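# Four arms carry a loaded container level onto pallet

## Task

Carry the container so that it ends up entirely on the pallet, held level for the whole move, with nothing dropping freely more than a few centimetres and its load still inside at the end. Then the arms must release it and back away, since a result that stays in place only because a robot is holding it does not count. Arm bases, in metres, with heading in degrees counter-clockwise from +x: arm1 at x=-0.33 y=+0.72 z=+1.07 heading -71; arm2 at x=+0.07 y=-0.47 z=+1.10 heading +102; arm3 at x=+0.62 y=-0.60 z=+0.63 heading +121; arm4 at x=+0.69 y=+0.75 z=+0.61 heading -100.

## Robot and tools

Setup: four identical i2rt Big YAM arms (arm1, arm2, arm3, arm4). Each has six revolute joints, a two-finger gripper and a wrist camera. A fixed room camera, cam_high, watches the scene. With joints 1 and 6 at zero and the hand level and pointing ahead, the wrist camera rides on top of the hand looking toward the fingertips. Maximum reach is roughly 1.0 m from the joint-1 axis. Loose objects may occasionally get a brief shove from outside.

Frame: one shared world frame, origin on the floor, +z up. The base positions and headings in the task are in this frame. 'hand' means the midpoint between the fingertips. The hand's z axis runs along the fingers, and its y axis is the direction the fingers open and close.

execute_actions: argument 'actions' is a list holding one action or nothing. An action is an object keyed by arm name; under each name goes 'joints', an object of absolute joint targets (not offsets) keyed by joint name. You may include any subset of arms and joints; every motion in the action starts together and may finish at different times. Joint names, units and allowed ranges: joint1_rad -2.879 to 2.879 (base yaw, positive counter-clockwise seen from above, 0 = arm extends toward its base heading); joint2_rad 0 to 3.141 (shoulder, 0 = upper arm pointing back roughly horizontal, increasing lifts it up then forward); joint3_rad 0 to 3.019 (elbow, 0 = fully folded, increasing opens it); joint4_rad -1.692 to 1.57 (hand pitch, positive tilts the fingers up); joint5_rad -1.57 to 1.57 (hand sideways swing, positive toward the arm's right); joint6_rad -2.094 to 2.094 (hand roll, positive clockwise viewed from behind the hand); gripper_m 0 to 0.093 metres of fingertip separation. Completion tolerances are ±0.045, ±0.14, ±0.09, ±0.055, ±0.03, ±0.035 rad and ±0.003 m respectively. Each finger can squeeze with about 50 to 62 N, sometimes less. Joints move at different speeds, so the hand can sweep a wide arc between postures. Optional 'cameras': list chosen from arm1_cam_wrist, arm2_cam_wrist, arm3_cam_wrist, arm4_cam_wrist, cam_high, all; omitted, null or ["all"] gives every camera, [] gives none. A bad key, unknown camera or out-of-range number rejects the whole call and nothing moves. An empty actions list just reports state and images.

wait: 'seconds' from 0 to 10; commands nothing new and returns the same report. zoom_image: 'camera' plus 'region' [x0, y0, x1, y1] in pixels from the image's top-left, at most 504 by 504, taken from that camera's latest full image. finished_scene: 'scene' is the integer of the current scene (1 to 2); it is final and reports success.

Reading results: each result lists robot states, joint_positions, joint torques (in joint order, gripper excluded; they carry per-arm offset, scale and noise and are nonzero even in free air, so treat them as rough), and images in the order named on the 'pictures' line. joint_status tells how each commanded motion ended: done; 'off_target' (stopped short and may still be pushing); 'contact_stop' or 'time_out' (target dropped, joint holds where it stopped, except a timed-out joint may keep a target within 0.375, 0.375, 0.113, 0.225, 0.075, 0.3 rad of its position and keep pushing, listed under on_its_own); 'not_followed' (a self/inter-arm collision check blocked that arm's joint targets, usually with a 'cause:' line; its gripper still acts, and blocked targets may be retried on later actions). on_its_own covers joints this call did not command; 'held at' gives the target being held, not the current position. Joints you omit may still be driving toward earlier targets. To relieve a pushing joint, command its reported position. A tiny change from the current position might not move anything. A joint holding weight sinks after a time_out. MOTOR HOT appears from 85 °C; at 100 °C an OVER-TEMPERATURE FAULT makes that arm and its gripper go limp until cooled, and its keys read 'limit_stop_at_motor_heat' (resend targets afterwards). If any result reports a stop, later motion calls in the same reply are skipped.

Safety: the arms keep pushing on contact and can push hard, which also heats motors. A hard squeeze between two robots ends the run in failure, and a hard collision may too; nothing in the state reports robot-to-robot contact, and the collision check ignores fingers, gripper housings and wrist cameras and may react late. Objects touching robots are fine. Never knock anything out of the work area or onto the floor. Avoid drops, slips, slams and hard shoves. Arms do not coordinate with each other; a stalled arm does not pause the rest, so plan shared carries so the container stays level. The simulation keeps running while you compose a reply, with robots holding the last command. Shorter robot motion time is better. At the end, open the grippers and move all arms clear before finishing.

Each tool is called after ">>>" in YAML: its name, and indented under it one key for each argument.

## Session

>>> execute_actions:
  actions: []

Scene clock: 0.00 s.
Joint torques (N m, as the arm reports them, + toward a larger angle): no reading
Motor temperatures (°C, as the motors report them): arm1=[20 20 23 20 19 21] | arm2=[20 21 21 22 22 21] | arm3=[23 20 20 22 21 22] | arm4=[23 20 20 21 20 22]
arm1.joint_positions: joint1_rad=+0.170 joint2_rad=+0.528 joint3_rad=+1.445 joint4_rad=-1.280 joint5_rad=-0.126 joint6_rad=+0.216 gripper_m=+0.094
arm1.joint_status: not commanded
arm1.hand: x=-0.2183 y=+0.5642 z=+1.6645 quat_wxyz=(-0.539, -0.464, -0.678, +0.188) (m; scene frame)
arm2.joint_positions: joint1_rad=-0.616 joint2_rad=+0.446 joint3_rad=+1.337 joint4_rad=-1.350 joint5_rad=-0.025 joint6_rad=+0.195 gripper_m=+0.094
arm2.joint_status: not commanded
arm2.hand: x=+0.1430 y=-0.3170 z=+1.6463 quat_wxyz=(-0.400, +0.397, -0.751, -0.344) (m; scene frame)
arm3.joint_positions: joint1_rad=-0.604 joint2_rad=+0.605 joint3_rad=+1.404 joint4_rad=-1.285 joint5_rad=-0.233 joint6_rad=-0.240 gripper_m=+0.094
arm3.joint_status: not commanded
arm3.hand: x=+0.5876 y=-0.3599 z=+1.1904 quat_wxyz=(-0.354, +0.694, -0.501, -0.378) (m; scene frame)
arm4.joint_positions: joint1_rad=-0.424 joint2_rad=+0.512 joint3_rad=+1.392 joint4_rad=-1.378 joint5_rad=+0.069 joint6_rad=+0.099 gripper_m=+0.094
arm4.joint_status: not commanded
arm4.hand: x=+0.5770 y=+0.6098 z=+1.1632 quat_wxyz=(-0.237, -0.785, -0.343, +0.458) (m; scene frame)
pictures: arm1_cam_wrist, arm2_cam_wrist, arm3_cam_wrist, arm4_cam_wrist, cam_high
Images, in order (width x height): arm1_cam_wrist 504x504, arm2_cam_wrist 504x504, arm3_cam_wrist 504x504, arm4_cam_wrist 504x504, cam_high 504x504.

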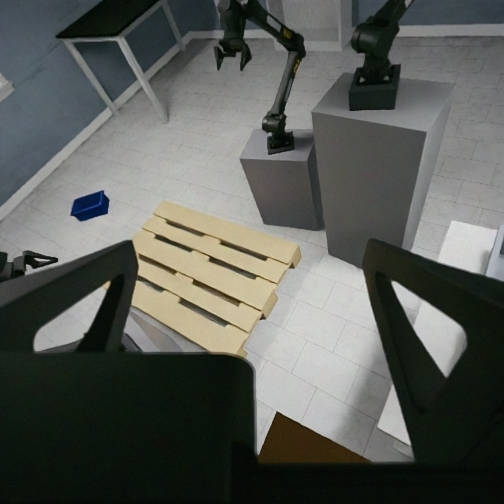

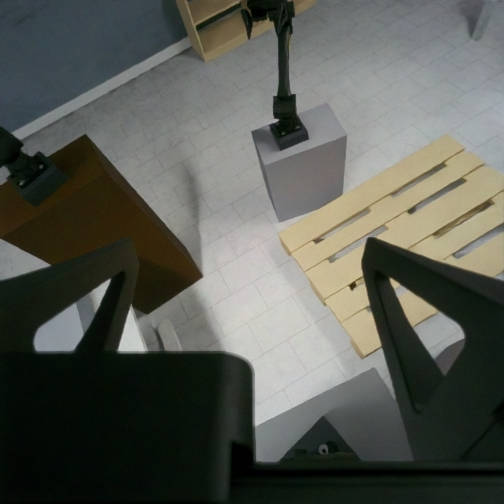

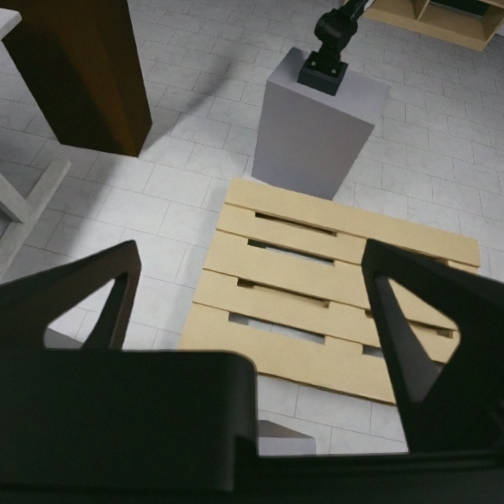

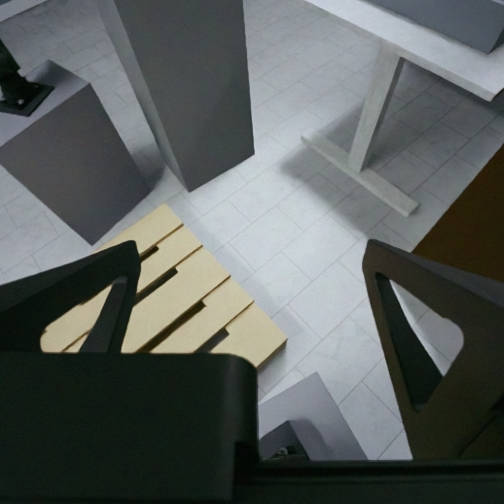

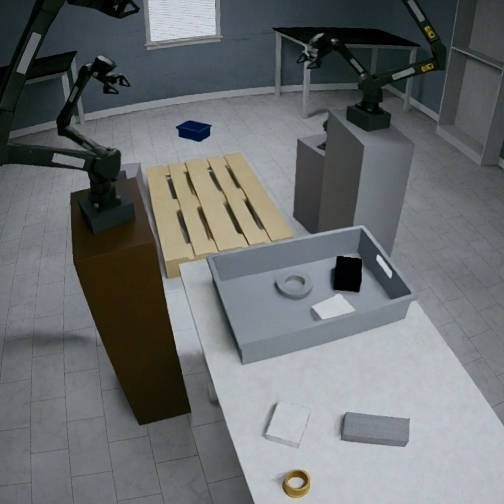

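>>> execute_actions:
  actions:
    - {"arm1":{"joints":{"joint1_rad":-0.3,"joint2_rad":1.2,"joint3_rad":1.2,"joint4_rad":-1.0,"joint5_rad":0,"joint6_rad":0}},"arm2":{"joints":{"joint1_rad":0.5,"joint2_rad":1.5,"joint3_rad":1.2,"joint4_rad":-0.8,"joint5_rad":0,"joint6_rad":0}},"arm3":{"joints":{"joint1_rad":-0.7,"joint2_rad":2.0,"joint3_rad":2.0,"joint4_rad":-1.5,"joint5_rad":0,"joint6_rad":0}},"arm4":{"joints":{"joint1_rad":0.2,"joint2_rad":1.6,"joint3_rad":0.9,"joint4_rad":-0.3,"joint5_rad":0,"joint6_rad":0}}}

Scene clock: 20.73 s.
Joint torques (N m, as the arm reports them, + toward a larger angle): arm1=[ -0.77 -11.21  10.91   2.11   0.06  -0.12] | arm2=[ -0.84 -11.62  10.77   1.79  -0.04  -0.09] | arm3=[ -2.37 -27.25  10.42  -0.11   0.18  -0.02] | arm4=[  1.31 -10.3   10.78   2.02  -0.24  -0.17]
Motor temperatures (°C, as the motors report them): arm1=[20 20 25 20 19 21] | arm2=[20 21 23 22 22 21] | arm3=[23 21 22 23 21 22] | arm4=[23 20 22 21 20 22]
arm1.joint_positions: joint1_rad=-0.298 joint2_rad=+1.209 joint3_rad=+1.183 joint4_rad=-1.017 joint5_rad=-0.002 joint6_rad=+0.012 gripper_m=+0.094
arm1.joint_status: all done
arm1.hand: x=-0.3125 y=+0.2632 z=+1.3549 quat_wxyz=(-0.191, -0.675, -0.689, +0.180) (m; scene frame)
arm2.joint_positions: joint1_rad=+0.508 joint2_rad=+1.487 joint3_rad=+1.207 joint4_rad=-0.820 joint5_rad=+0.001 joint6_rad=+0.012 gripper_m=+0.094
arm2.joint_status: all done
arm2.hand: x=-0.2768 y=-0.0669 z=+1.2988 quat_wxyz=(-0.095, +0.880, -0.409, -0.220) (m; scene frame)
arm3.joint_positions: joint1_rad=-0.690 joint2_rad=+2.034 joint3_rad=+1.961 joint4_rad=-1.489 joint5_rad=-0.004 joint6_rad=-0.013 gripper_m=+0.094
arm3.joint_status: all done
arm3.hand: x=+0.7122 y=+0.0326 z=+0.7895 quat_wxyz=(-0.002, +0.656, -0.755, +0.003) (m; scene frame)
arm4.joint_positions: joint1_rad=+0.200 joint2_rad=+1.588 joint3_rad=+0.888 joint4_rad=-0.320 joint5_rad=+0.003 joint6_rad=+0.016 gripper_m=+0.094
arm4.joint_status: all done
arm4.hand: x=+0.6990 y=+0.2327 z=+0.6659 quat_wxyz=(-0.197, -0.678, -0.681, +0.194) (m; scene frame)
pictures: arm1_cam_wrist, arm2_cam_wrist, arm3_cam_wrist, arm4_cam_wrist, cam_high
Images, in order (width x height): arm1_cam_wrist 504x504, arm2_cam_wrist 504x504, arm3_cam_wrist 504x504, arm4_cam_wrist 504x504, cam_high 504x504.

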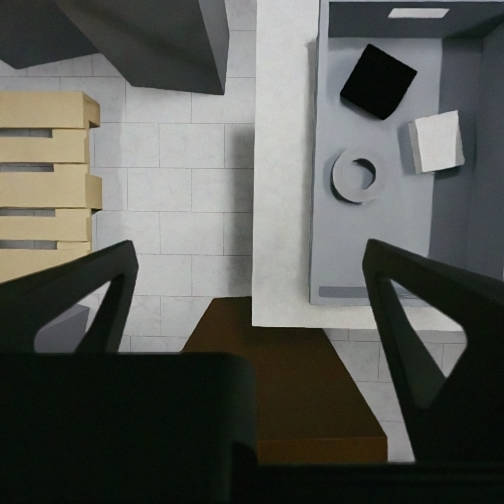

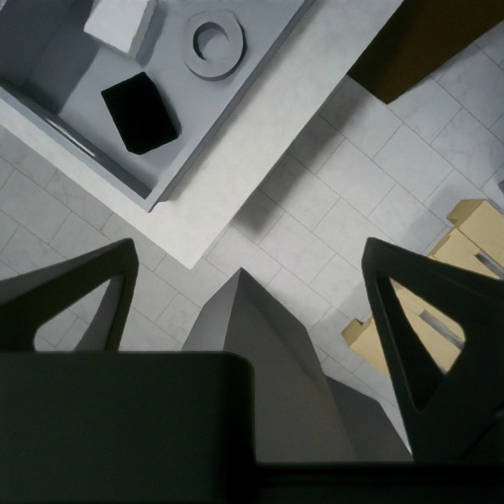

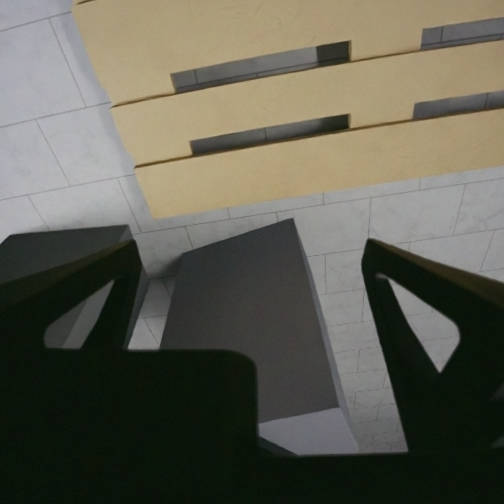

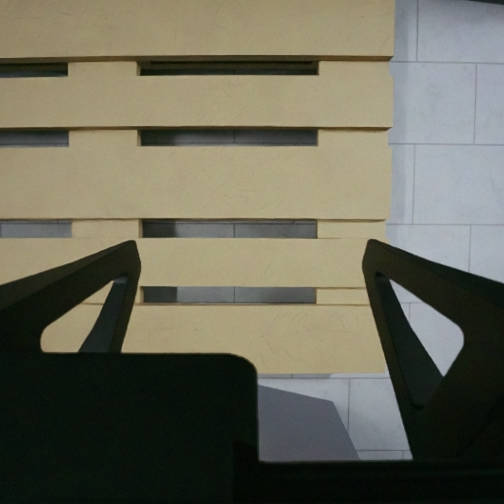

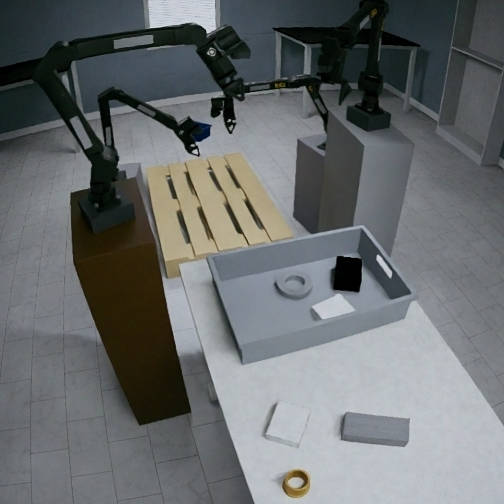

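>>> execute_actions:
  actions:
    - {"arm1":{"joints":{"joint1_rad":-1.194,"joint2_rad":2.17,"joint3_rad":1.78,"joint4_rad":-1.13,"joint5_rad":0,"joint6_rad":-0.862}},"arm2":{"joints":{"joint1_rad":0.73,"joint2_rad":2.22,"joint3_rad":1.75,"joint4_rad":-1.06,"joint5_rad":0,"joint6_rad":0.939}},"arm3":{"joints":{"joint1_rad":-0.7,"joint2_rad":1.1,"joint3_rad":0.9,"joint4_rad":-1.2}},"arm4":{"joints":{"joint1_rad":0.3,"joint2_rad":1.1,"joint3_rad":0.9,"joint4_rad":-1.2}}}
  cameras: ["arm1_cam_wrist","arm2_cam_wrist","cam_high"]

Scene clock: 142.57 s.
Joint torques (N m, as the arm reports them, + toward a larger angle): arm1=[ -0.42 -25.42  10.79   0.37  -0.14  -0.16] | arm2=[ -0.12 -21.82  13.91  -0.65   0.06   0.2 ] | arm3=[-2.44 -9.76  8.97  1.31  0.18 -0.02] | arm4=[ 0.99 -4.76 12.42  0.27 -0.22 -0.16]
Motor temperatures (°C, as the motors report them): arm1=[20 21 31 20 19 21] | arm2=[20 22 26 22 22 21] | arm3=[23 24 25 22 21 22] | arm4=[23 21 24 21 20 22]
arm1.joint_positions: joint1_rad=-1.195 joint2_rad=+2.178 joint3_rad=+1.744 joint4_rad=-1.120 joint5_rad=+0.001 joint6_rad=-0.850 gripper_m=+0.094
arm1.joint_status: all done
arm1.hand: x=-0.8171 y=+0.3018 z=+1.0635 quat_wxyz=(-0.001, -0.712, -0.702, +0.008) (m; scene frame)
arm2.joint_positions: joint1_rad=+0.730 joint2_rad=+2.215 joint3_rad=+1.701 joint4_rad=-1.046 joint5_rad=+0.001 joint6_rad=+0.925 gripper_m=+0.094
arm2.joint_status: all done
arm2.hand: x=-0.4435 y=-0.0928 z=+1.0707 quat_wxyz=(+0.004, +0.711, -0.703, -0.012) (m; scene frame)
arm3.joint_positions: joint1_rad=-0.690 joint2_rad=+1.108 joint3_rad=+0.883 joint4_rad=-1.214 joint5_rad=-0.004 joint6_rad=-0.013 gripper_m=+0.094
arm3.joint_status: all done
arm3.hand: x=+0.6637 y=-0.2805 z=+0.7978 quat_wxyz=(-0.049, +0.655, -0.753, -0.037) (m; scene frame)
arm4.joint_positions: joint1_rad=+0.304 joint2_rad=+1.086 joint3_rad=+0.888 joint4_rad=-1.185 joint5_rad=+0.002 joint6_rad=+0.015 gripper_m=+0.094
arm4.joint_status: all done
arm4.hand: x=+0.7297 y=+0.4276 z=+0.7923 quat_wxyz=(-0.071, -0.665, -0.741, +0.067) (m; scene frame)
pictures: arm1_cam_wrist, arm2_cam_wrist, cam_high
Images, in order (width x height): arm1_cam_wrist 504x504, arm2_cam_wrist 504x504, cam_high 504x504.

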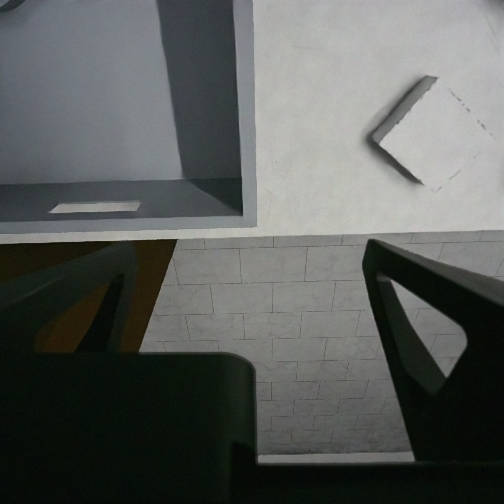

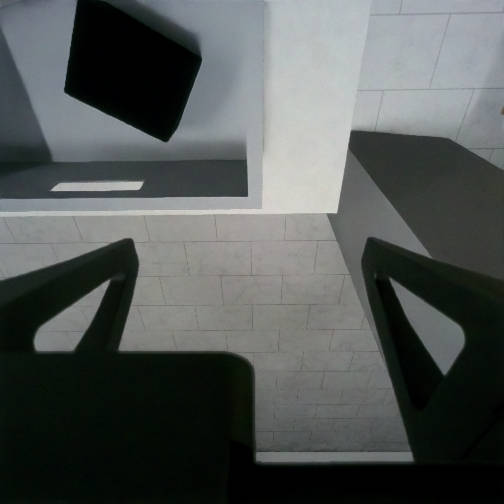

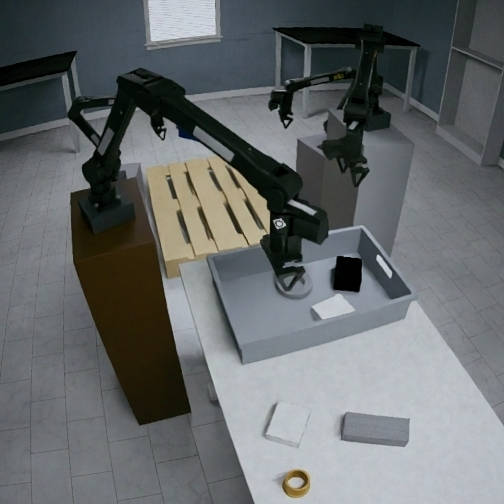

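>>> execute_actions:
  actions:
    - {"arm1":{"joints":{"joint1_rad":-1.186,"joint2_rad":2.36,"joint3_rad":1.725,"joint4_rad":-0.885,"joint6_rad":-0.862,"gripper_m":0.065}},"arm2":{"joints":{"joint1_rad":0.719,"joint2_rad":2.42,"joint3_rad":1.72,"joint4_rad":-0.82,"joint6_rad":0.939,"gripper_m":0.065}}}
  cameras: ["arm1_cam_wrist","arm2_cam_wrist","cam_high"]

Scene clock: 163.43 s.
Joint torques (N m, as the arm reports them, + toward a larger angle): arm1=[  0.02 -26.6    8.22   1.17  -0.14  -0.12] | arm2=[ -0.81 -22.75  10.05   0.76   0.06   0.19] | arm3=[-2.25 -9.32  8.95  1.32  0.17 -0.02] | arm4=[ 0.94 -4.77 12.42  0.28 -0.21 -0.17]
Motor temperatures (°C, as the motors report them): arm1=[20 23 31 20 19 21] | arm2=[20 23 27 22 22 21] | arm3=[23 22 25 23 21 22] | arm4=[23 21 25 21 20 22]
arm1.joint_positions: joint1_rad=-1.195 joint2_rad=+2.371 joint3_rad=+1.711 joint4_rad=-0.899 joint5_rad=+0.001 joint6_rad=-0.851 gripper_m=+0.065
arm1.joint_status: all done
arm1.hand: x=-0.8177 y=+0.3008 z=+0.9326 quat_wxyz=(-0.001, -0.712, -0.702, +0.006) (m; scene frame)
arm2.joint_positions: joint1_rad=+0.727 joint2_rad=+2.417 joint3_rad=+1.701 joint4_rad=-0.836 joint5_rad=+0.001 joint6_rad=+0.926 gripper_m=+0.065
arm2.joint_status: all done
arm2.hand: x=-0.4474 y=-0.0879 z=+0.9464 quat_wxyz=(+0.004, +0.710, -0.704, -0.016) (m; scene frame)
arm3.joint_positions: joint1_rad=-0.690 joint2_rad=+1.108 joint3_rad=+0.883 joint4_rad=-1.214 joint5_rad=-0.004 joint6_rad=-0.013 gripper_m=+0.094
arm3.joint_status: not commanded
arm3.hand: x=+0.6637 y=-0.2805 z=+0.7978 quat_wxyz=(-0.049, +0.655, -0.753, -0.037) (m; scene frame)
arm4.joint_positions: joint1_rad=+0.304 joint2_rad=+1.086 joint3_rad=+0.888 joint4_rad=-1.185 joint5_rad=+0.002 joint6_rad=+0.015 gripper_m=+0.094
arm4.joint_status: not commanded
arm4.hand: x=+0.7297 y=+0.4276 z=+0.7923 quat_wxyz=(-0.071, -0.665, -0.741, +0.067) (m; scene frame)
pictures: arm1_cam_wrist, arm2_cam_wrist, cam_high
Images, in order (width x height): arm1_cam_wrist 504x504, arm2_cam_wrist 504x504, cam_high 504x504.

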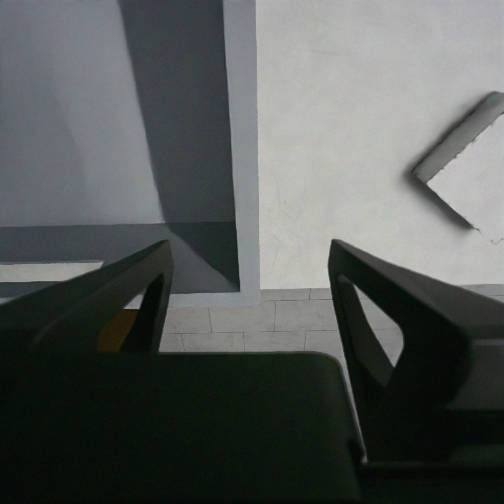

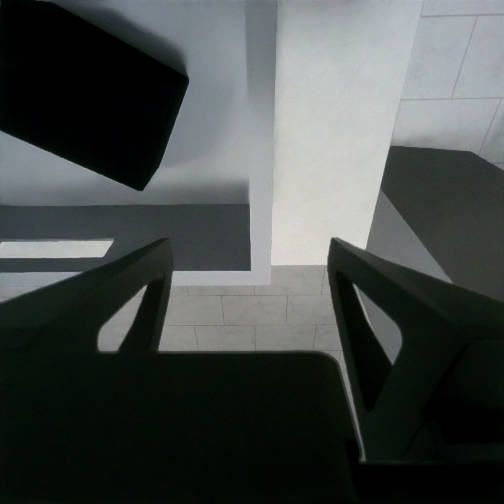

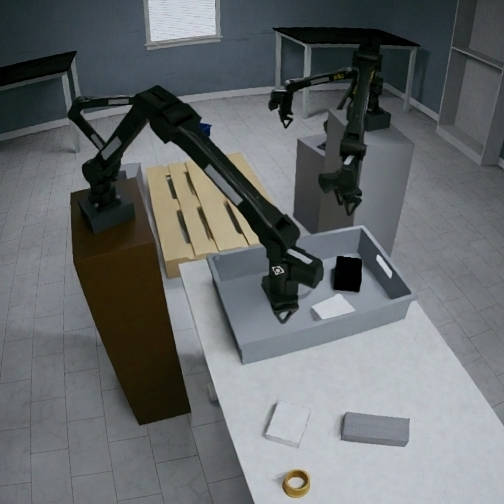

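>>> execute_actions:
  actions:
    - {"arm1":{"joints":{"joint1_rad":-1.172,"joint2_rad":2.55,"joint3_rad":1.775,"joint4_rad":-0.74}},"arm2":{"joints":{"joint1_rad":0.707,"joint2_rad":2.63,"joint3_rad":1.8,"joint4_rad":-0.69}}}
  cameras: ["arm1_cam_wrist","arm2_cam_wrist","cam_high"]

Scene clock: 176.37 s.
Joint torques (N m, as the arm reports them, + toward a larger angle): arm1=[  0.17 -26.81   7.21   1.15  -0.14  -0.12] | arm2=[ -0.57 -22.98   8.92   0.62   0.07   0.18] | arm3=[-1.96 -9.48  8.87  1.32  0.18 -0.05] | arm4=[ 0.98 -4.75 12.43  0.28 -0.21 -0.16]
Motor temperatures (°C, as the motors report them): arm1=[20 23 30 20 19 21] | arm2=[20 23 26 22 22 21] | arm3=[23 22 25 23 21 22] | arm4=[23 21 25 21 20 22]
arm1.joint_positions: joint1_rad=-1.182 joint2_rad=+2.560 joint3_rad=+1.763 joint4_rad=-0.753 joint5_rad=+0.001 joint6_rad=-0.851 gripper_m=+0.065
arm1.joint_status: all done
arm1.hand: x=-0.8136 y=+0.2931 z=+0.8297 quat_wxyz=(-0.001, -0.707, -0.707, +0.010) (m; scene frame)
arm2.joint_positions: joint1_rad=+0.711 joint2_rad=+2.618 joint3_rad=+1.785 joint4_rad=-0.702 joint5_rad=+0.001 joint6_rad=+0.927 gripper_m=+0.065
arm2.joint_status: all done
arm2.hand: x=-0.4472 y=-0.0759 z=+0.8445 quat_wxyz=(+0.005, +0.704, -0.710, -0.024) (m; scene frame)
arm3.joint_positions: joint1_rad=-0.690 joint2_rad=+1.108 joint3_rad=+0.883 joint4_rad=-1.214 joint5_rad=-0.004 joint6_rad=-0.013 gripper_m=+0.094
arm3.joint_status: not commanded
arm3.hand: x=+0.6637 y=-0.2805 z=+0.7978 quat_wxyz=(-0.049, +0.655, -0.753, -0.037) (m; scene frame)
arm4.joint_positions: joint1_rad=+0.304 joint2_rad=+1.086 joint3_rad=+0.888 joint4_rad=-1.185 joint5_rad=+0.002 joint6_rad=+0.015 gripper_m=+0.094
arm4.joint_status: not commanded
arm4.hand: x=+0.7297 y=+0.4276 z=+0.7923 quat_wxyz=(-0.071, -0.665, -0.741, +0.067) (m; scene frame)
pictures: arm1_cam_wrist, arm2_cam_wrist, cam_high
Images, in order (width x height): arm1_cam_wrist 504x504, arm2_cam_wrist 504x504, cam_high 504x504.

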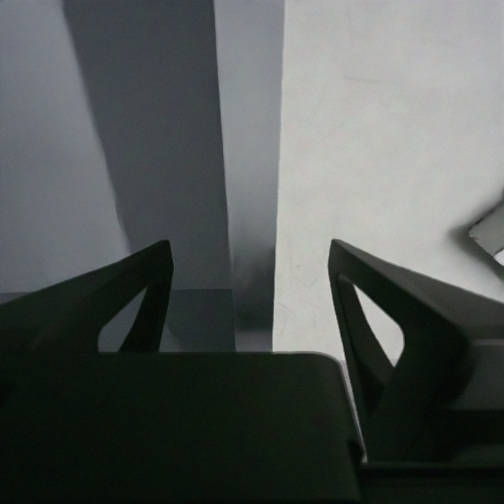

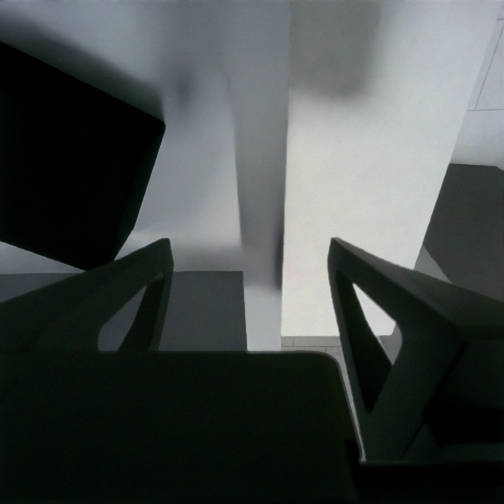

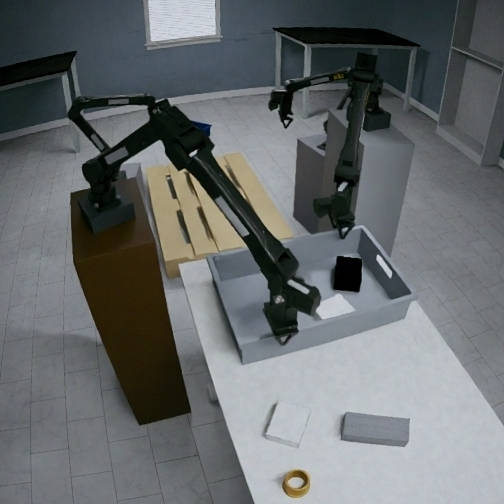

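>>> execute_actions:
  actions:
    - {"arm1":{"joints":{"joint1_rad":-1.19,"joint2_rad":2.67,"joint3_rad":1.835,"joint4_rad":-0.70}},"arm2":{"joints":{"joint1_rad":0.728,"joint2_rad":2.765,"joint3_rad":1.865,"joint4_rad":-0.665}}}
  cameras: ["arm1_cam_wrist","arm2_cam_wrist","cam_high"]

Scene clock: 192.60 s.
Joint torques (N m, as the arm reports them, + toward a larger angle): arm1=[ -1.11 -25.91   7.47   1.    -0.14  -0.11] | arm2=[  0.17 -21.82   9.07   0.46   0.06   0.18] | arm3=[-2.17 -9.12  8.99  1.26  0.18 -0.05] | arm4=[ 0.98 -4.76 12.42  0.28 -0.21 -0.16]
Motor temperatures (°C, as the motors report them): arm1=[20 24 29 20 19 21] | arm2=[20 24 26 22 22 21] | arm3=[23 22 25 23 21 22] | arm4=[23 21 25 21 20 22]
arm1.joint_positions: joint1_rad=-1.182 joint2_rad=+2.664 joint3_rad=+1.817 joint4_rad=-0.708 joint5_rad=+0.001 joint6_rad=-0.851 gripper_m=+0.065
arm1.joint_status: all done
arm1.hand: x=-0.8123 y=+0.2941 z=+0.7793 quat_wxyz=(-0.001, -0.707, -0.707, +0.007) (m; scene frame)
arm2.joint_positions: joint1_rad=+0.723 joint2_rad=+2.736 joint3_rad=+1.842 joint4_rad=-0.676 joint5_rad=+0.001 joint6_rad=+0.927 gripper_m=+0.065
arm2.joint_status: all done
arm2.hand: x=-0.4426 y=-0.0892 z=+0.7861 quat_wxyz=(+0.003, +0.708, -0.706, -0.007) (m; scene frame)
arm3.joint_positions: joint1_rad=-0.690 joint2_rad=+1.108 joint3_rad=+0.883 joint4_rad=-1.214 joint5_rad=-0.004 joint6_rad=-0.013 gripper_m=+0.094
arm3.joint_status: not commanded
arm3.hand: x=+0.6637 y=-0.2805 z=+0.7978 quat_wxyz=(-0.049, +0.655, -0.753, -0.037) (m; scene frame)
arm4.joint_positions: joint1_rad=+0.304 joint2_rad=+1.086 joint3_rad=+0.888 joint4_rad=-1.185 joint5_rad=+0.002 joint6_rad=+0.015 gripper_m=+0.094
arm4.joint_status: not commanded
arm4.hand: x=+0.7297 y=+0.4276 z=+0.7923 quat_wxyz=(-0.071, -0.665, -0.741, +0.067) (m; scene frame)
pictures: arm1_cam_wrist, arm2_cam_wrist, cam_high
Images, in order (width x height): arm1_cam_wrist 504x504, arm2_cam_wrist 504x504, cam_high 504x504.

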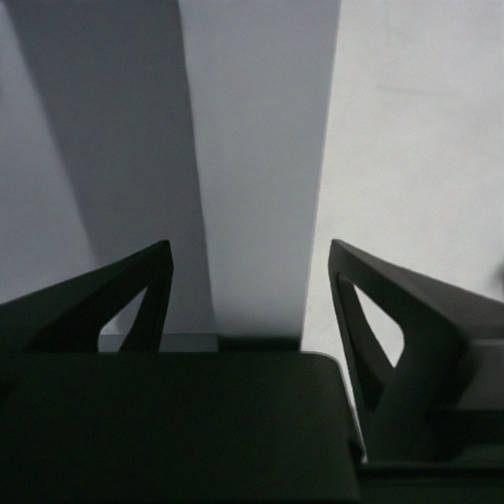

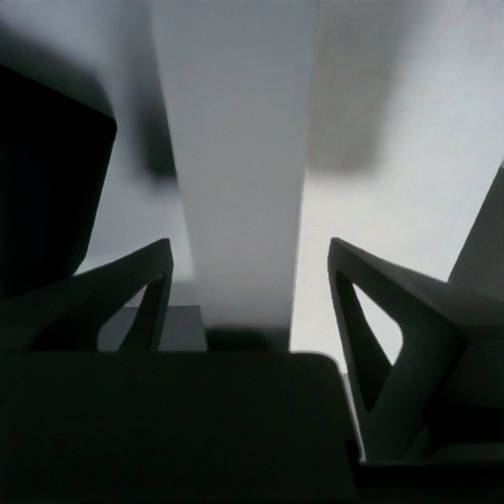

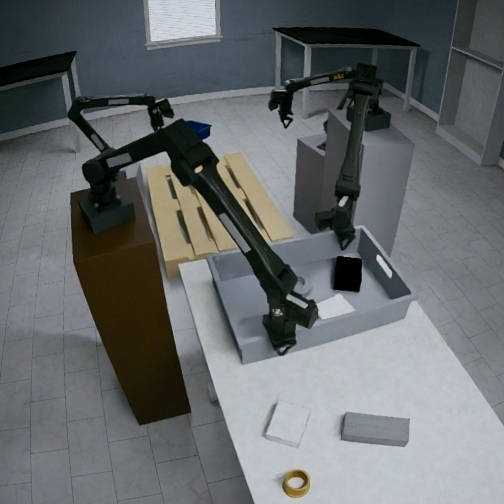

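>>> execute_actions:
  actions:
    - {"arm1":{"joints":{"gripper_m":0.0}},"arm2":{"joints":{"gripper_m":0.0}}}
  cameras: ["cam_high"]

Scene clock: 198.03 s.
Joint torques (N m, as the arm reports them, + toward a larger angle): arm1=[ -0.68 -25.72   7.45   1.34   0.49  -0.03] | arm2=[  0.28 -21.78   9.05  -0.03   0.69   0.26] | arm3=[-2.08 -9.78  8.88  1.37  0.19 -0.03] | arm4=[ 0.97 -4.77 12.43  0.28 -0.21 -0.17]
Motor temperatures (°C, as the motors report them): arm1=[20 24 29 20 19 21] | arm2=[20 24 26 22 22 21] | arm3=[23 22 25 23 21 22] | arm4=[23 21 25 21 20 22]
arm1.joint_positions: joint1_rad=-1.189 joint2_rad=+2.664 joint3_rad=+1.817 joint4_rad=-0.718 joint5_rad=-0.015 joint6_rad=-0.859 gripper_m=+0.012
arm1.joint_status: gripper_m off_target (ended at +0.012, target +0.000)
arm1.hand: x=-0.8118 y=+0.2968 z=+0.7794 quat_wxyz=(-0.009, -0.707, -0.707, +0.003) (m; scene frame)
arm2.joint_positions: joint1_rad=+0.725 joint2_rad=+2.736 joint3_rad=+1.842 joint4_rad=-0.665 joint5_rad=-0.014 joint6_rad=+0.919 gripper_m=+0.012
arm2.joint_status: gripper_m off_target (ended at +0.012, target +0.000)
arm2.hand: x=-0.4468 y=-0.0903 z=+0.7862 quat_wxyz=(+0.011, +0.711, -0.703, -0.012) (m; scene frame)
arm3.joint_positions: joint1_rad=-0.690 joint2_rad=+1.108 joint3_rad=+0.883 joint4_rad=-1.214 joint5_rad=-0.004 joint6_rad=-0.013 gripper_m=+0.094
arm3.joint_status: not commanded
arm3.hand: x=+0.6637 y=-0.2805 z=+0.7978 quat_wxyz=(-0.049, +0.655, -0.753, -0.037) (m; scene frame)
arm4.joint_positions: joint1_rad=+0.304 joint2_rad=+1.086 joint3_rad=+0.888 joint4_rad=-1.185 joint5_rad=+0.002 joint6_rad=+0.015 gripper_m=+0.094
arm4.joint_status: not commanded
arm4.hand: x=+0.7297 y=+0.4276 z=+0.7923 quat_wxyz=(-0.071, -0.665, -0.741, +0.067) (m; scene frame)
pictures: cam_high
Images, in order (width x height): cam_high 504x504.

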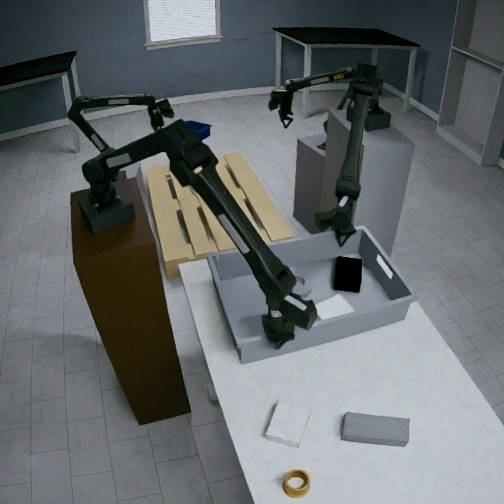

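>>> execute_actions:
  actions:
    - {"arm1":{"joints":{"joint2_rad":2.52,"joint3_rad":1.78,"joint4_rad":-0.77}},"arm2":{"joints":{"joint2_rad":2.585,"joint3_rad":1.79,"joint4_rad":-0.73}}}
  cameras: ["cam_high"]

Scene clock: 211.03 s.
Joint torques (N m, as the arm reports them, + toward a larger angle): arm1=[ -0.97 -34.98   7.51  -0.05   0.99  -0.36] | arm2=[  0.6  -31.54   6.46  -2.71   0.27   0.03] | arm3=[-2.36 -9.68  8.89  1.27  0.19 -0.04] | arm4=[ 0.99 -4.75 12.41  0.28 -0.21 -0.16]
Motor temperatures (°C, as the motors report them): arm1=[20 24 29 20 19 21] | arm2=[20 24 25 22 23 21] | arm3=[23 22 25 23 21 22] | arm4=[23 21 26 21 20 22]
arm1.joint_positions: joint1_rad=-1.184 joint2_rad=+2.623 joint3_rad=+1.760 joint4_rad=-0.751 joint5_rad=-0.029 joint6_rad=-0.828 gripper_m=+0.012
arm1.joint_status: all done
arm1.hand: x=-0.7913 y=+0.3070 z=+0.7904 quat_wxyz=(-0.017, -0.716, -0.698, -0.021) (m; scene frame)
arm2.joint_positions: joint1_rad=+0.719 joint2_rad=+2.691 joint3_rad=+1.796 joint4_rad=-0.671 joint5_rad=-0.004 joint6_rad=+0.941 gripper_m=+0.012
arm2.joint_status: joint4_rad time_out (moved -0.007 of -0.065); the others done
arm2.on_its_own: joint4_rad reads -0.671 and still pushes toward -0.730 since a time_out
arm2.hand: x=-0.4378 y=-0.0902 z=+0.8023 quat_wxyz=(+0.006, +0.702, -0.713, -0.008) (m; scene frame)
arm3.joint_positions: joint1_rad=-0.690 joint2_rad=+1.108 joint3_rad=+0.883 joint4_rad=-1.214 joint5_rad=-0.004 joint6_rad=-0.013 gripper_m=+0.094
arm3.joint_status: not commanded
arm3.hand: x=+0.6637 y=-0.2805 z=+0.7978 quat_wxyz=(-0.049, +0.655, -0.753, -0.037) (m; scene frame)
arm4.joint_positions: joint1_rad=+0.304 joint2_rad=+1.086 joint3_rad=+0.888 joint4_rad=-1.185 joint5_rad=+0.002 joint6_rad=+0.015 gripper_m=+0.094
arm4.joint_status: not commanded
arm4.hand: x=+0.7297 y=+0.4276 z=+0.7923 quat_wxyz=(-0.071, -0.665, -0.741, +0.067) (m; scene frame)
pictures: cam_high
Images, in order (width x height): cam_high 504x504.

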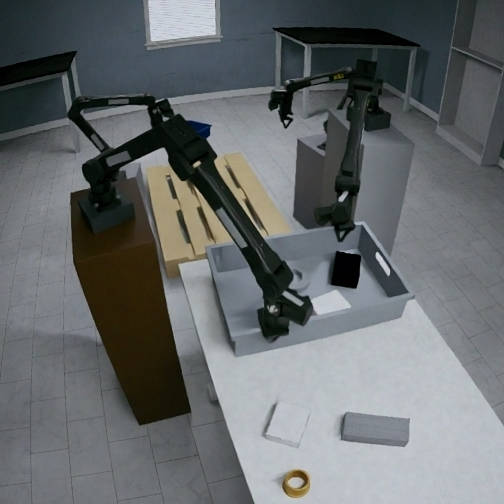

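>>> execute_actions:
  actions:
    - {"arm1":{"joints":{"joint1_rad":-1.16,"joint2_rad":2.398,"joint3_rad":1.69,"joint4_rad":-0.73,"joint6_rad":-0.838}},"arm2":{"joints":{"joint1_rad":0.695,"joint2_rad":2.468,"joint3_rad":1.725,"joint4_rad":-0.725,"joint6_rad":0.909}}}
  cameras: ["cam_high"]

Scene clock: 227.77 s.
Joint torques (N m, as the arm reports them, + toward a larger angle): arm1=[  0.09 -33.66   8.72   0.8    0.58  -0.07] | arm2=[ -0.45 -31.62   8.56  -1.74   1.26   0.1 ] | arm3=[-2.06 -9.41  8.95  1.32  0.2  -0.04] | arm4=[ 0.97 -4.78 12.42  0.29 -0.22 -0.16]
Motor temperatures (°C, as the motors report them): arm1=[20 26 29 20 20 21] | arm2=[20 25 25 22 23 21] | arm3=[23 22 25 23 21 22] | arm4=[23 21 26 21 20 22]
arm1.joint_positions: joint1_rad=-1.175 joint2_rad=+2.491 joint3_rad=+1.654 joint4_rad=-0.735 joint5_rad=-0.017 joint6_rad=-0.831 gripper_m=+0.012
arm1.joint_status: all done
arm1.hand: x=-0.7878 y=+0.3059 z=+0.8434 quat_wxyz=(-0.010, -0.712, -0.702, -0.001) (m; scene frame)
arm2.joint_positions: joint1_rad=+0.697 joint2_rad=+2.578 joint3_rad=+1.710 joint4_rad=-0.687 joint5_rad=-0.027 joint6_rad=+0.904 gripper_m=+0.012
arm2.joint_status: all done
arm2.hand: x=-0.4285 y=-0.0846 z=+0.8499 quat_wxyz=(+0.017, +0.707, -0.707, -0.013) (m; scene frame)
arm3.joint_positions: joint1_rad=-0.690 joint2_rad=+1.108 joint3_rad=+0.883 joint4_rad=-1.214 joint5_rad=-0.004 joint6_rad=-0.013 gripper_m=+0.094
arm3.joint_status: not commanded
arm3.hand: x=+0.6637 y=-0.2805 z=+0.7978 quat_wxyz=(-0.049, +0.655, -0.753, -0.037) (m; scene frame)
arm4.joint_positions: joint1_rad=+0.304 joint2_rad=+1.086 joint3_rad=+0.888 joint4_rad=-1.185 joint5_rad=+0.002 joint6_rad=+0.015 gripper_m=+0.094
arm4.joint_status: not commanded
arm4.hand: x=+0.7297 y=+0.4276 z=+0.7923 quat_wxyz=(-0.071, -0.665, -0.741, +0.067) (m; scene frame)
pictures: cam_high
Images, in order (width x height): cam_high 504x504.

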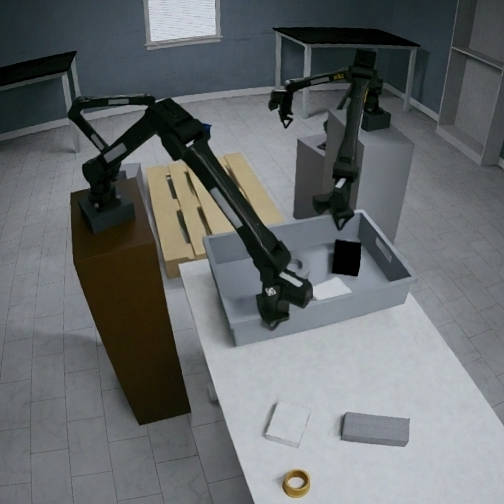

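>>> execute_actions:
  actions:
    - {"arm1":{"joints":{"joint1_rad":-1.033,"joint2_rad":2.283,"joint3_rad":1.40,"joint4_rad":-0.567,"joint6_rad":-0.705}},"arm2":{"joints":{"joint1_rad":0.59,"joint2_rad":2.348,"joint3_rad":1.432,"joint4_rad":-0.545,"joint6_rad":0.795}}}
  cameras: ["cam_high"]

Scene clock: 236.50 s.
Joint torques (N m, as the arm reports them, + toward a larger angle): arm1=[  0.61 -30.2    7.92   1.01   0.86  -0.06] | arm2=[  0.93 -28.49   7.2   -0.42   0.79   0.06] | arm3=[-2.13 -9.13  8.92  1.33  0.18 -0.04] | arm4=[ 0.97 -4.76 12.42  0.28 -0.21 -0.16]
Motor temperatures (°C, as the motors report them): arm1=[20 27 30 20 20 21] | arm2=[20 26 25 22 23 21] | arm3=[23 22 25 23 21 22] | arm4=[23 21 26 21 20 22]
arm1.joint_positions: joint1_rad=-1.049 joint2_rad=+2.371 joint3_rad=+1.364 joint4_rad=-0.577 joint5_rad=-0.025 joint6_rad=-0.699 gripper_m=+0.012
arm1.joint_status: all done
arm1.hand: x=-0.6794 y=+0.3094 z=+0.8438 quat_wxyz=(-0.013, -0.714, -0.700, -0.008) (m; scene frame)
arm2.joint_positions: joint1_rad=+0.580 joint2_rad=+2.454 joint3_rad=+1.416 joint4_rad=-0.537 joint5_rad=-0.016 joint6_rad=+0.794 gripper_m=+0.013
arm2.joint_status: all done
arm2.hand: x=-0.3230 y=-0.0835 z=+0.8537 quat_wxyz=(+0.011, +0.704, -0.710, -0.004) (m; scene frame)
arm3.joint_positions: joint1_rad=-0.690 joint2_rad=+1.108 joint3_rad=+0.883 joint4_rad=-1.214 joint5_rad=-0.004 joint6_rad=-0.013 gripper_m=+0.094
arm3.joint_status: not commanded
arm3.hand: x=+0.6637 y=-0.2805 z=+0.7978 quat_wxyz=(-0.049, +0.655, -0.753, -0.037) (m; scene frame)
arm4.joint_positions: joint1_rad=+0.304 joint2_rad=+1.086 joint3_rad=+0.888 joint4_rad=-1.185 joint5_rad=+0.002 joint6_rad=+0.015 gripper_m=+0.094
arm4.joint_status: not commanded
arm4.hand: x=+0.7297 y=+0.4276 z=+0.7923 quat_wxyz=(-0.071, -0.665, -0.741, +0.067) (m; scene frame)
pictures: cam_high
Images, in order (width x height): cam_high 504x504.

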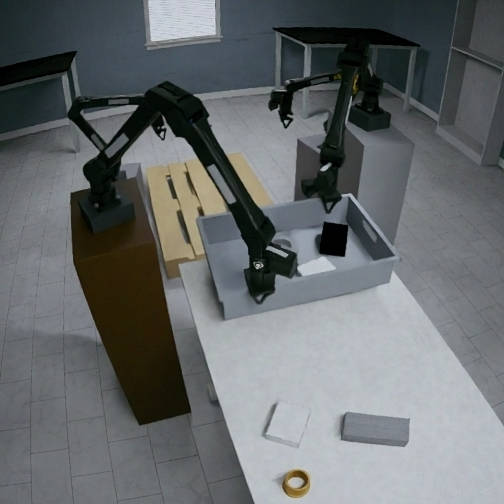

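>>> execute_actions:
  actions:
    - {"arm1":{"joints":{"joint1_rad":-0.842,"joint2_rad":2.195,"joint3_rad":1.168,"joint4_rad":-0.418,"joint6_rad":-0.524}},"arm2":{"joints":{"joint1_rad":0.422,"joint2_rad":2.262,"joint3_rad":1.165,"joint4_rad":-0.365,"joint6_rad":0.625}}}
  cameras: []

Scene clock: 242.70 s.
Joint torques (N m, as the arm reports them, + toward a larger angle): arm1=[ -0.46 -26.56   7.3    1.06   0.66  -0.3 ] | arm2=[  1.01 -25.06   5.97  -0.11   1.16  -0.01] | arm3=[-2.28 -9.71  8.9   1.36  0.19 -0.04] | arm4=[ 0.95 -4.77 12.43  0.28 -0.21 -0.16]
Motor temperatures (°C, as the motors report them): arm1=[20 27 29 20 20 21] | arm2=[20 26 25 22 23 21] | arm3=[23 22 25 23 21 22] | arm4=[23 21 26 21 20 22]
arm1.joint_positions: joint1_rad=-0.855 joint2_rad=+2.270 joint3_rad=+1.126 joint4_rad=-0.429 joint5_rad=-0.020 joint6_rad=-0.497 gripper_m=+0.012
arm1.joint_status: all done
arm1.hand: x=-0.5612 y=+0.3064 z=+0.8508 quat_wxyz=(-0.011, -0.717, -0.697, -0.004) (m; scene frame)
arm2.joint_positions: joint1_rad=+0.409 joint2_rad=+2.357 joint3_rad=+1.145 joint4_rad=-0.363 joint5_rad=-0.025 joint6_rad=+0.630 gripper_m=+0.013
arm2.joint_status: all done
arm2.hand: x=-0.2068 y=-0.0883 z=+0.8553 quat_wxyz=(+0.016, +0.702, -0.712, -0.007) (m; scene frame)
arm3.joint_positions: joint1_rad=-0.690 joint2_rad=+1.108 joint3_rad=+0.883 joint4_rad=-1.214 joint5_rad=-0.004 joint6_rad=-0.013 gripper_m=+0.094
arm3.joint_status: not commanded
arm3.hand: x=+0.6637 y=-0.2805 z=+0.7978 quat_wxyz=(-0.049, +0.655, -0.753, -0.037) (m; scene frame)
arm4.joint_positions: joint1_rad=+0.304 joint2_rad=+1.086 joint3_rad=+0.888 joint4_rad=-1.185 joint5_rad=+0.002 joint6_rad=+0.015 gripper_m=+0.094
arm4.joint_status: not commanded
arm4.hand: x=+0.7297 y=+0.4276 z=+0.7923 quat_wxyz=(-0.071, -0.665, -0.741, +0.067) (m; scene frame)
pictures: none
No camera images: the call's "cameras" was empty. Leave "cameras" out to get every camera's image.

>>> execute_actions:
  actions:
    - {"arm1":{"joints":{"joint1_rad":-0.612,"joint2_rad":2.161,"joint3_rad":1.026,"joint4_rad":-0.318,"joint6_rad":-0.29}},"arm2":{"joints":{"joint1_rad":0.188,"joint2_rad":2.222,"joint3_rad":0.992,"joint4_rad":-0.23,"joint6_rad":0.385}}}
  cameras: []

Scene clock: 252.33 s.
Joint torques (N m, as the arm reports them, + toward a larger angle): arm1=[  0.81 -24.35   6.17   1.06   0.6   -0.16] | arm2=[  1.4  -22.91   4.53   0.05   1.17   0.03] | arm3=[-2.02 -9.57  8.89  1.35  0.19 -0.04] | arm4=[ 0.95 -4.77 12.42  0.29 -0.21 -0.16]
Motor temperatures (°C, as the motors report them): arm1=[20 26 29 20 20 21] | arm2=[20 26 24 22 23 21] | arm3=[23 22 25 23 21 22] | arm4=[23 21 26 21 20 22]
arm1.joint_positions: joint1_rad=-0.624 joint2_rad=+2.228 joint3_rad=+0.991 joint4_rad=-0.329 joint5_rad=-0.017 joint6_rad=-0.274 gripper_m=+0.012
arm1.joint_status: all done
arm1.hand: x=-0.4488 y=+0.3037 z=+0.8500 quat_wxyz=(-0.010, -0.714, -0.700, -0.002) (m; scene frame)
arm2.joint_positions: joint1_rad=+0.173 joint2_rad=+2.313 joint3_rad=+0.973 joint4_rad=-0.231 joint5_rad=-0.025 joint6_rad=+0.386 gripper_m=+0.012
arm2.joint_status: all done
arm2.hand: x=-0.0893 y=-0.0864 z=+0.8531 quat_wxyz=(+0.015, +0.704, -0.709, -0.011) (m; scene frame)
arm3.joint_positions: joint1_rad=-0.690 joint2_rad=+1.108 joint3_rad=+0.883 joint4_rad=-1.214 joint5_rad=-0.004 joint6_rad=-0.013 gripper_m=+0.094
arm3.joint_status: not commanded
arm3.hand: x=+0.6637 y=-0.2805 z=+0.7978 quat_wxyz=(-0.049, +0.655, -0.753, -0.037) (m; scene frame)
arm4.joint_positions: joint1_rad=+0.304 joint2_rad=+1.086 joint3_rad=+0.888 joint4_rad=-1.185 joint5_rad=+0.002 joint6_rad=+0.015 gripper_m=+0.094
arm4.joint_status: not commanded
arm4.hand: x=+0.7297 y=+0.4276 z=+0.7923 quat_wxyz=(-0.071, -0.665, -0.741, +0.067) (m; scene frame)
pictures: none
No camera images: the call's "cameras" was empty. Leave "cameras" out to get every camera's image.

>>> execute_actions:
  actions:
    - {"arm1":{"joints":{"joint1_rad":-0.308,"joint2_rad":2.149,"joint3_rad":0.968,"joint4_rad":-0.282,"joint6_rad":0.015}},"arm2":{"joints":{"joint1_rad":-0.128,"joint2_rad":2.198,"joint3_rad":0.9,"joint4_rad":-0.16,"joint6_rad":0.072}}}
  cameras: ["cam_high"]

Scene clock: 258.40 s.
Joint torques (N m, as the arm reports them, + toward a larger angle): arm1=[  0.29 -23.83   5.08   0.97   0.63  -0.17] | arm2=[  2.12 -21.85   3.58   0.26   0.95   0.16] | arm3=[-2.54 -9.42  8.93  1.32  0.18 -0.04] | arm4=[ 0.95 -4.75 12.41  0.29 -0.22 -0.16]
Motor temperatures (°C, as the motors report them): arm1=[20 26 29 20 20 21] | arm2=[20 26 24 22 24 21] | arm3=[23 22 25 23 21 22] | arm4=[23 21 26 21 20 22]
arm1.joint_positions: joint1_rad=-0.319 joint2_rad=+2.216 joint3_rad=+0.943 joint4_rad=-0.289 joint5_rad=-0.017 joint6_rad=+0.031 gripper_m=+0.012
arm1.joint_status: all done
arm1.hand: x=-0.3186 y=+0.3013 z=+0.8495 quat_wxyz=(-0.011, -0.714, -0.700, -0.004) (m; scene frame)
arm2.joint_positions: joint1_rad=-0.153 joint2_rad=+2.289 joint3_rad=+0.885 joint4_rad=-0.166 joint5_rad=-0.021 joint6_rad=+0.061 gripper_m=+0.012
arm2.joint_status: all done
arm2.hand: x=+0.0441 y=-0.0855 z=+0.8539 quat_wxyz=(+0.011, +0.704, -0.710, -0.014) (m; scene frame)
arm3.joint_positions: joint1_rad=-0.690 joint2_rad=+1.108 joint3_rad=+0.883 joint4_rad=-1.214 joint5_rad=-0.004 joint6_rad=-0.013 gripper_m=+0.094
arm3.joint_status: not commanded
arm3.hand: x=+0.6637 y=-0.2805 z=+0.7978 quat_wxyz=(-0.049, +0.655, -0.753, -0.037) (m; scene frame)
arm4.joint_positions: joint1_rad=+0.304 joint2_rad=+1.086 joint3_rad=+0.888 joint4_rad=-1.185 joint5_rad=+0.002 joint6_rad=+0.015 gripper_m=+0.094
arm4.joint_status: not commanded
arm4.hand: x=+0.7297 y=+0.4276 z=+0.7923 quat_wxyz=(-0.071, -0.665, -0.741, +0.067) (m; scene frame)
pictures: cam_high
Images, in order (width x height): cam_high 504x504.

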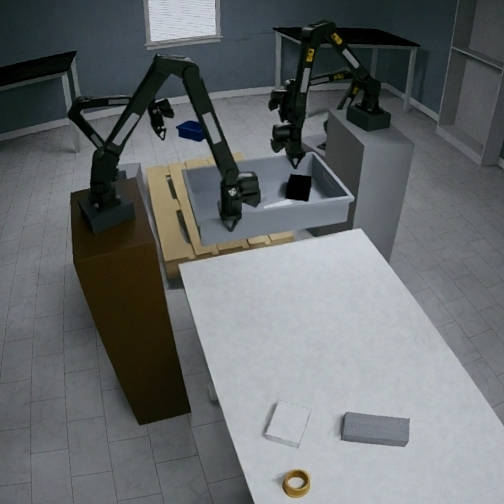

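>>> execute_actions:
  actions:
    - {"arm1":{"joints":{"joint1_rad":-0.028,"joint2_rad":2.237,"joint3_rad":1.055,"joint4_rad":-0.295,"joint6_rad":0.295}},"arm2":{"joints":{"joint1_rad":-0.425,"joint2_rad":2.283,"joint3_rad":0.965,"joint4_rad":-0.143,"joint6_rad":-0.23}}}
  cameras: []

Scene clock: 266.00 s.
Joint torques (N m, as the arm reports them, + toward a larger angle): arm1=[  0.43 -22.31   6.36   0.7    0.82  -0.32] | arm2=[  2.91 -19.3    5.18   1.03   0.6    0.08] | arm3=[-2.33 -9.36  8.9   1.33  0.18 -0.05] | arm4=[ 0.96 -4.76 12.42  0.29 -0.21 -0.16]
Motor temperatures (°C, as the motors report them): arm1=[20 26 29 20 20 21] | arm2=[20 25 24 22 23 21] | arm3=[23 22 26 23 21 22] | arm4=[23 21 26 21 20 22]
arm1.joint_positions: joint1_rad=-0.036 joint2_rad=+2.282 joint3_rad=+1.013 joint4_rad=-0.294 joint5_rad=-0.022 joint6_rad=+0.325 gripper_m=+0.012
arm1.joint_status: all done
arm1.hand: x=-0.1962 y=+0.3029 z=+0.8309 quat_wxyz=(-0.010, -0.718, -0.696, -0.008) (m; scene frame)
arm2.joint_positions: joint1_rad=-0.457 joint2_rad=+2.334 joint3_rad=+0.931 joint4_rad=-0.166 joint5_rad=-0.014 joint6_rad=-0.233 gripper_m=+0.012
arm2.joint_status: all done
arm2.hand: x=+0.1643 y=-0.0854 z=+0.8386 quat_wxyz=(+0.006, +0.701, -0.713, -0.013) (m; scene frame)
arm3.joint_positions: joint1_rad=-0.690 joint2_rad=+1.108 joint3_rad=+0.883 joint4_rad=-1.214 joint5_rad=-0.004 joint6_rad=-0.013 gripper_m=+0.094
arm3.joint_status: not commanded
arm3.hand: x=+0.6637 y=-0.2805 z=+0.7978 quat_wxyz=(-0.049, +0.655, -0.753, -0.037) (m; scene frame)
arm4.joint_positions: joint1_rad=+0.304 joint2_rad=+1.086 joint3_rad=+0.888 joint4_rad=-1.185 joint5_rad=+0.002 joint6_rad=+0.015 gripper_m=+0.094
arm4.joint_status: not commanded
arm4.hand: x=+0.7297 y=+0.4276 z=+0.7923 quat_wxyz=(-0.071, -0.665, -0.741, +0.067) (m; scene frame)
pictures: none
No camera images: the call's "cameras" was empty. Leave "cameras" out to get every camera's image.

>>> execute_actions:
  actions:
    - {"arm1":{"joints":{"joint1_rad":0.205,"joint2_rad":2.378,"joint3_rad":1.25,"joint4_rad":-0.35,"joint6_rad":0.525}},"arm2":{"joints":{"joint1_rad":-0.71,"joint2_rad":2.425,"joint3_rad":1.141,"joint4_rad":-0.195,"joint6_rad":-0.505}}}
  cameras: []

Scene clock: 274.93 s.
Joint torques (N m, as the arm reports them, + toward a larger angle): arm1=[ -0.44 -27.65   5.48   0.51   0.89  -0.46] | arm2=[  1.73 -22.64   3.74   0.36   0.72  -0.02] | arm3=[-2.2  -9.58  8.92  1.29  0.18 -0.04] | arm4=[ 0.98 -4.73 12.43  0.28 -0.21 -0.16]
Motor temperatures (°C, as the motors report them): arm1=[20 25 29 20 20 21] | arm2=[20 25 24 22 23 21] | arm3=[23 22 26 23 21 22] | arm4=[23 21 26 21 20 22]
arm1.joint_positions: joint1_rad=+0.204 joint2_rad=+2.449 joint3_rad=+1.224 joint4_rad=-0.342 joint5_rad=-0.022 joint6_rad=+0.568 gripper_m=+0.012
arm1.joint_status: joint6_rad off_target (ended at +0.568, target +0.525); the others done
arm1.hand: x=-0.0751 y=+0.3018 z=+0.7837 quat_wxyz=(-0.006, -0.719, -0.695, -0.011) (m; scene frame)
arm2.joint_positions: joint1_rad=-0.730 joint2_rad=+2.495 joint3_rad=+1.126 joint4_rad=-0.204 joint5_rad=-0.017 joint6_rad=-0.499 gripper_m=+0.012
arm2.joint_status: all done
arm2.hand: x=+0.2855 y=-0.0869 z=+0.7864 quat_wxyz=(+0.006, +0.698, -0.715, -0.015) (m; scene frame)
arm3.joint_positions: joint1_rad=-0.690 joint2_rad=+1.108 joint3_rad=+0.883 joint4_rad=-1.214 joint5_rad=-0.004 joint6_rad=-0.013 gripper_m=+0.094
arm3.joint_status: not commanded
arm3.hand: x=+0.6637 y=-0.2805 z=+0.7978 quat_wxyz=(-0.049, +0.655, -0.753, -0.037) (m; scene frame)
arm4.joint_positions: joint1_rad=+0.304 joint2_rad=+1.086 joint3_rad=+0.888 joint4_rad=-1.185 joint5_rad=+0.002 joint6_rad=+0.015 gripper_m=+0.094
arm4.joint_status: not commanded
arm4.hand: x=+0.7297 y=+0.4276 z=+0.7923 quat_wxyz=(-0.071, -0.665, -0.741, +0.067) (m; scene frame)
pictures: none
No camera images: the call's "cameras" was empty. Leave "cameras" out to get every camera's image.

>>> execute_actions:
  actions:
    - {"arm1":{"joints":{"joint1_rad":0.388,"joint2_rad":2.542,"joint3_rad":1.543,"joint4_rad":-0.47,"joint6_rad":0.735}},"arm2":{"joints":{"joint1_rad":-0.918,"joint2_rad":2.568,"joint3_rad":1.413,"joint4_rad":-0.318,"joint6_rad":-0.715}}}
  cameras: ["cam_high"]

Scene clock: 290.23 s.
Joint torques (N m, as the arm reports them, + toward a larger angle): arm1=[ -0.82 -30.43   6.97  -0.03   0.88  -0.31] | arm2=[  1.64 -24.19   5.77   0.57   0.48  -0.17] | arm3=[-2.04 -9.59  8.96  1.26  0.2  -0.02] | arm4=[ 0.96 -4.75 12.42  0.28 -0.21 -0.16]
Motor temperatures (°C, as the motors report them): arm1=[20 26 28 20 20 21] | arm2=[20 25 24 22 23 21] | arm3=[23 22 26 23 21 22] | arm4=[23 21 27 21 20 22]
arm1.joint_positions: joint1_rad=+0.391 joint2_rad=+2.612 joint3_rad=+1.509 joint4_rad=-0.451 joint5_rad=-0.022 joint6_rad=+0.765 gripper_m=+0.012
arm1.joint_status: all done
arm1.hand: x=+0.0459 y=+0.3011 z=+0.7453 quat_wxyz=(-0.010, -0.723, -0.691, -0.011) (m; scene frame)
arm2.joint_positions: joint1_rad=-0.935 joint2_rad=+2.628 joint3_rad=+1.390 joint4_rad=-0.331 joint5_rad=-0.012 joint6_rad=-0.696 gripper_m=+0.012
arm2.joint_status: all done
arm2.hand: x=+0.4048 y=-0.0885 z=+0.7508 quat_wxyz=(+0.003, +0.695, -0.718, -0.013) (m; scene frame)
arm3.joint_positions: joint1_rad=-0.690 joint2_rad=+1.108 joint3_rad=+0.883 joint4_rad=-1.214 joint5_rad=-0.004 joint6_rad=-0.013 gripper_m=+0.094
arm3.joint_status: not commanded
arm3.hand: x=+0.6637 y=-0.2805 z=+0.7978 quat_wxyz=(-0.049, +0.655, -0.753, -0.037) (m; scene frame)
arm4.joint_positions: joint1_rad=+0.304 joint2_rad=+1.086 joint3_rad=+0.888 joint4_rad=-1.185 joint5_rad=+0.002 joint6_rad=+0.015 gripper_m=+0.094
arm4.joint_status: not commanded
arm4.hand: x=+0.7297 y=+0.4276 z=+0.7923 quat_wxyz=(-0.071, -0.665, -0.741, +0.067) (m; scene frame)
pictures: cam_high
Images, in order (width x height): cam_high 504x504.

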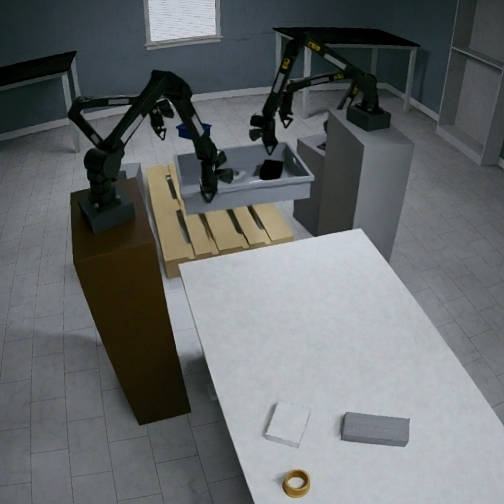

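>>> execute_actions:
  actions:
    - {"arm1":{"joints":{"joint1_rad":0.498,"joint2_rad":2.634,"joint3_rad":1.732,"joint4_rad":-0.57,"joint6_rad":0.835}},"arm2":{"joints":{"joint1_rad":-1.002,"joint2_rad":2.697,"joint3_rad":1.713,"joint4_rad":-0.5,"joint6_rad":-0.81}},"arm3":{"joints":{"joint1_rad":-0.7,"joint2_rad":0.9,"joint3_rad":0.75,"joint6_rad":0.6}},"arm4":{"joints":{"joint2_rad":0.9,"joint3_rad":0.9,"joint4_rad":-1.5}}}
  cameras: []

Scene clock: 320.17 s.
Joint torques (N m, as the arm reports them, + toward a larger angle): arm1=[ -0.57 -31.49   8.38  -0.12   0.45  -0.27] | arm2=[  0.55 -25.97   9.33   0.02   0.74  -0.3 ] | arm3=[-2.11 -5.25  8.81  1.2   0.26  0.  ] | arm4=[ 0.98 -2.41 12.43  0.1  -0.21 -0.16]
Motor temperatures (°C, as the motors report them): arm1=[20 27 29 20 20 21] | arm2=[20 26 24 22 23 21] | arm3=[23 22 26 23 21 22] | arm4=[23 21 27 21 20 22]
arm1.joint_positions: joint1_rad=+0.494 joint2_rad=+2.708 joint3_rad=+1.688 joint4_rad=-0.546 joint5_rad=-0.011 joint6_rad=+0.860 gripper_m=+0.012
arm1.joint_status: all done
arm1.hand: x=+0.1121 y=+0.3159 z=+0.7259 quat_wxyz=(-0.003, -0.720, -0.694, -0.006) (m; scene frame)
arm2.joint_positions: joint1_rad=-1.007 joint2_rad=+2.752 joint3_rad=+1.665 joint4_rad=-0.503 joint5_rad=-0.018 joint6_rad=-0.779 gripper_m=+0.012
arm2.joint_status: all done
arm2.hand: x=+0.4741 y=-0.0706 z=+0.7272 quat_wxyz=(+0.013, +0.699, -0.715, -0.016) (m; scene frame)
arm3.joint_positions: joint1_rad=-0.690 joint2_rad=+0.897 joint3_rad=+0.737 joint4_rad=-1.209 joint5_rad=-0.004 joint6_rad=+0.587 gripper_m=+0.094
arm3.joint_status: all done
arm3.hand: x=+0.6557 y=-0.3330 z=+0.7949 quat_wxyz=(-0.055, +0.402, -0.910, -0.079) (m; scene frame)
arm4.joint_positions: joint1_rad=+0.304 joint2_rad=+0.890 joint3_rad=+0.888 joint4_rad=-1.485 joint5_rad=+0.002 joint6_rad=+0.015 gripper_m=+0.094
arm4.joint_status: all done
arm4.hand: x=+0.7191 y=+0.5143 z=+0.8329 quat_wxyz=(-0.032, -0.667, -0.744, +0.033) (m; scene frame)
pictures: none
No camera images: the call's "cameras" was empty. Leave "cameras" out to get every camera's image.


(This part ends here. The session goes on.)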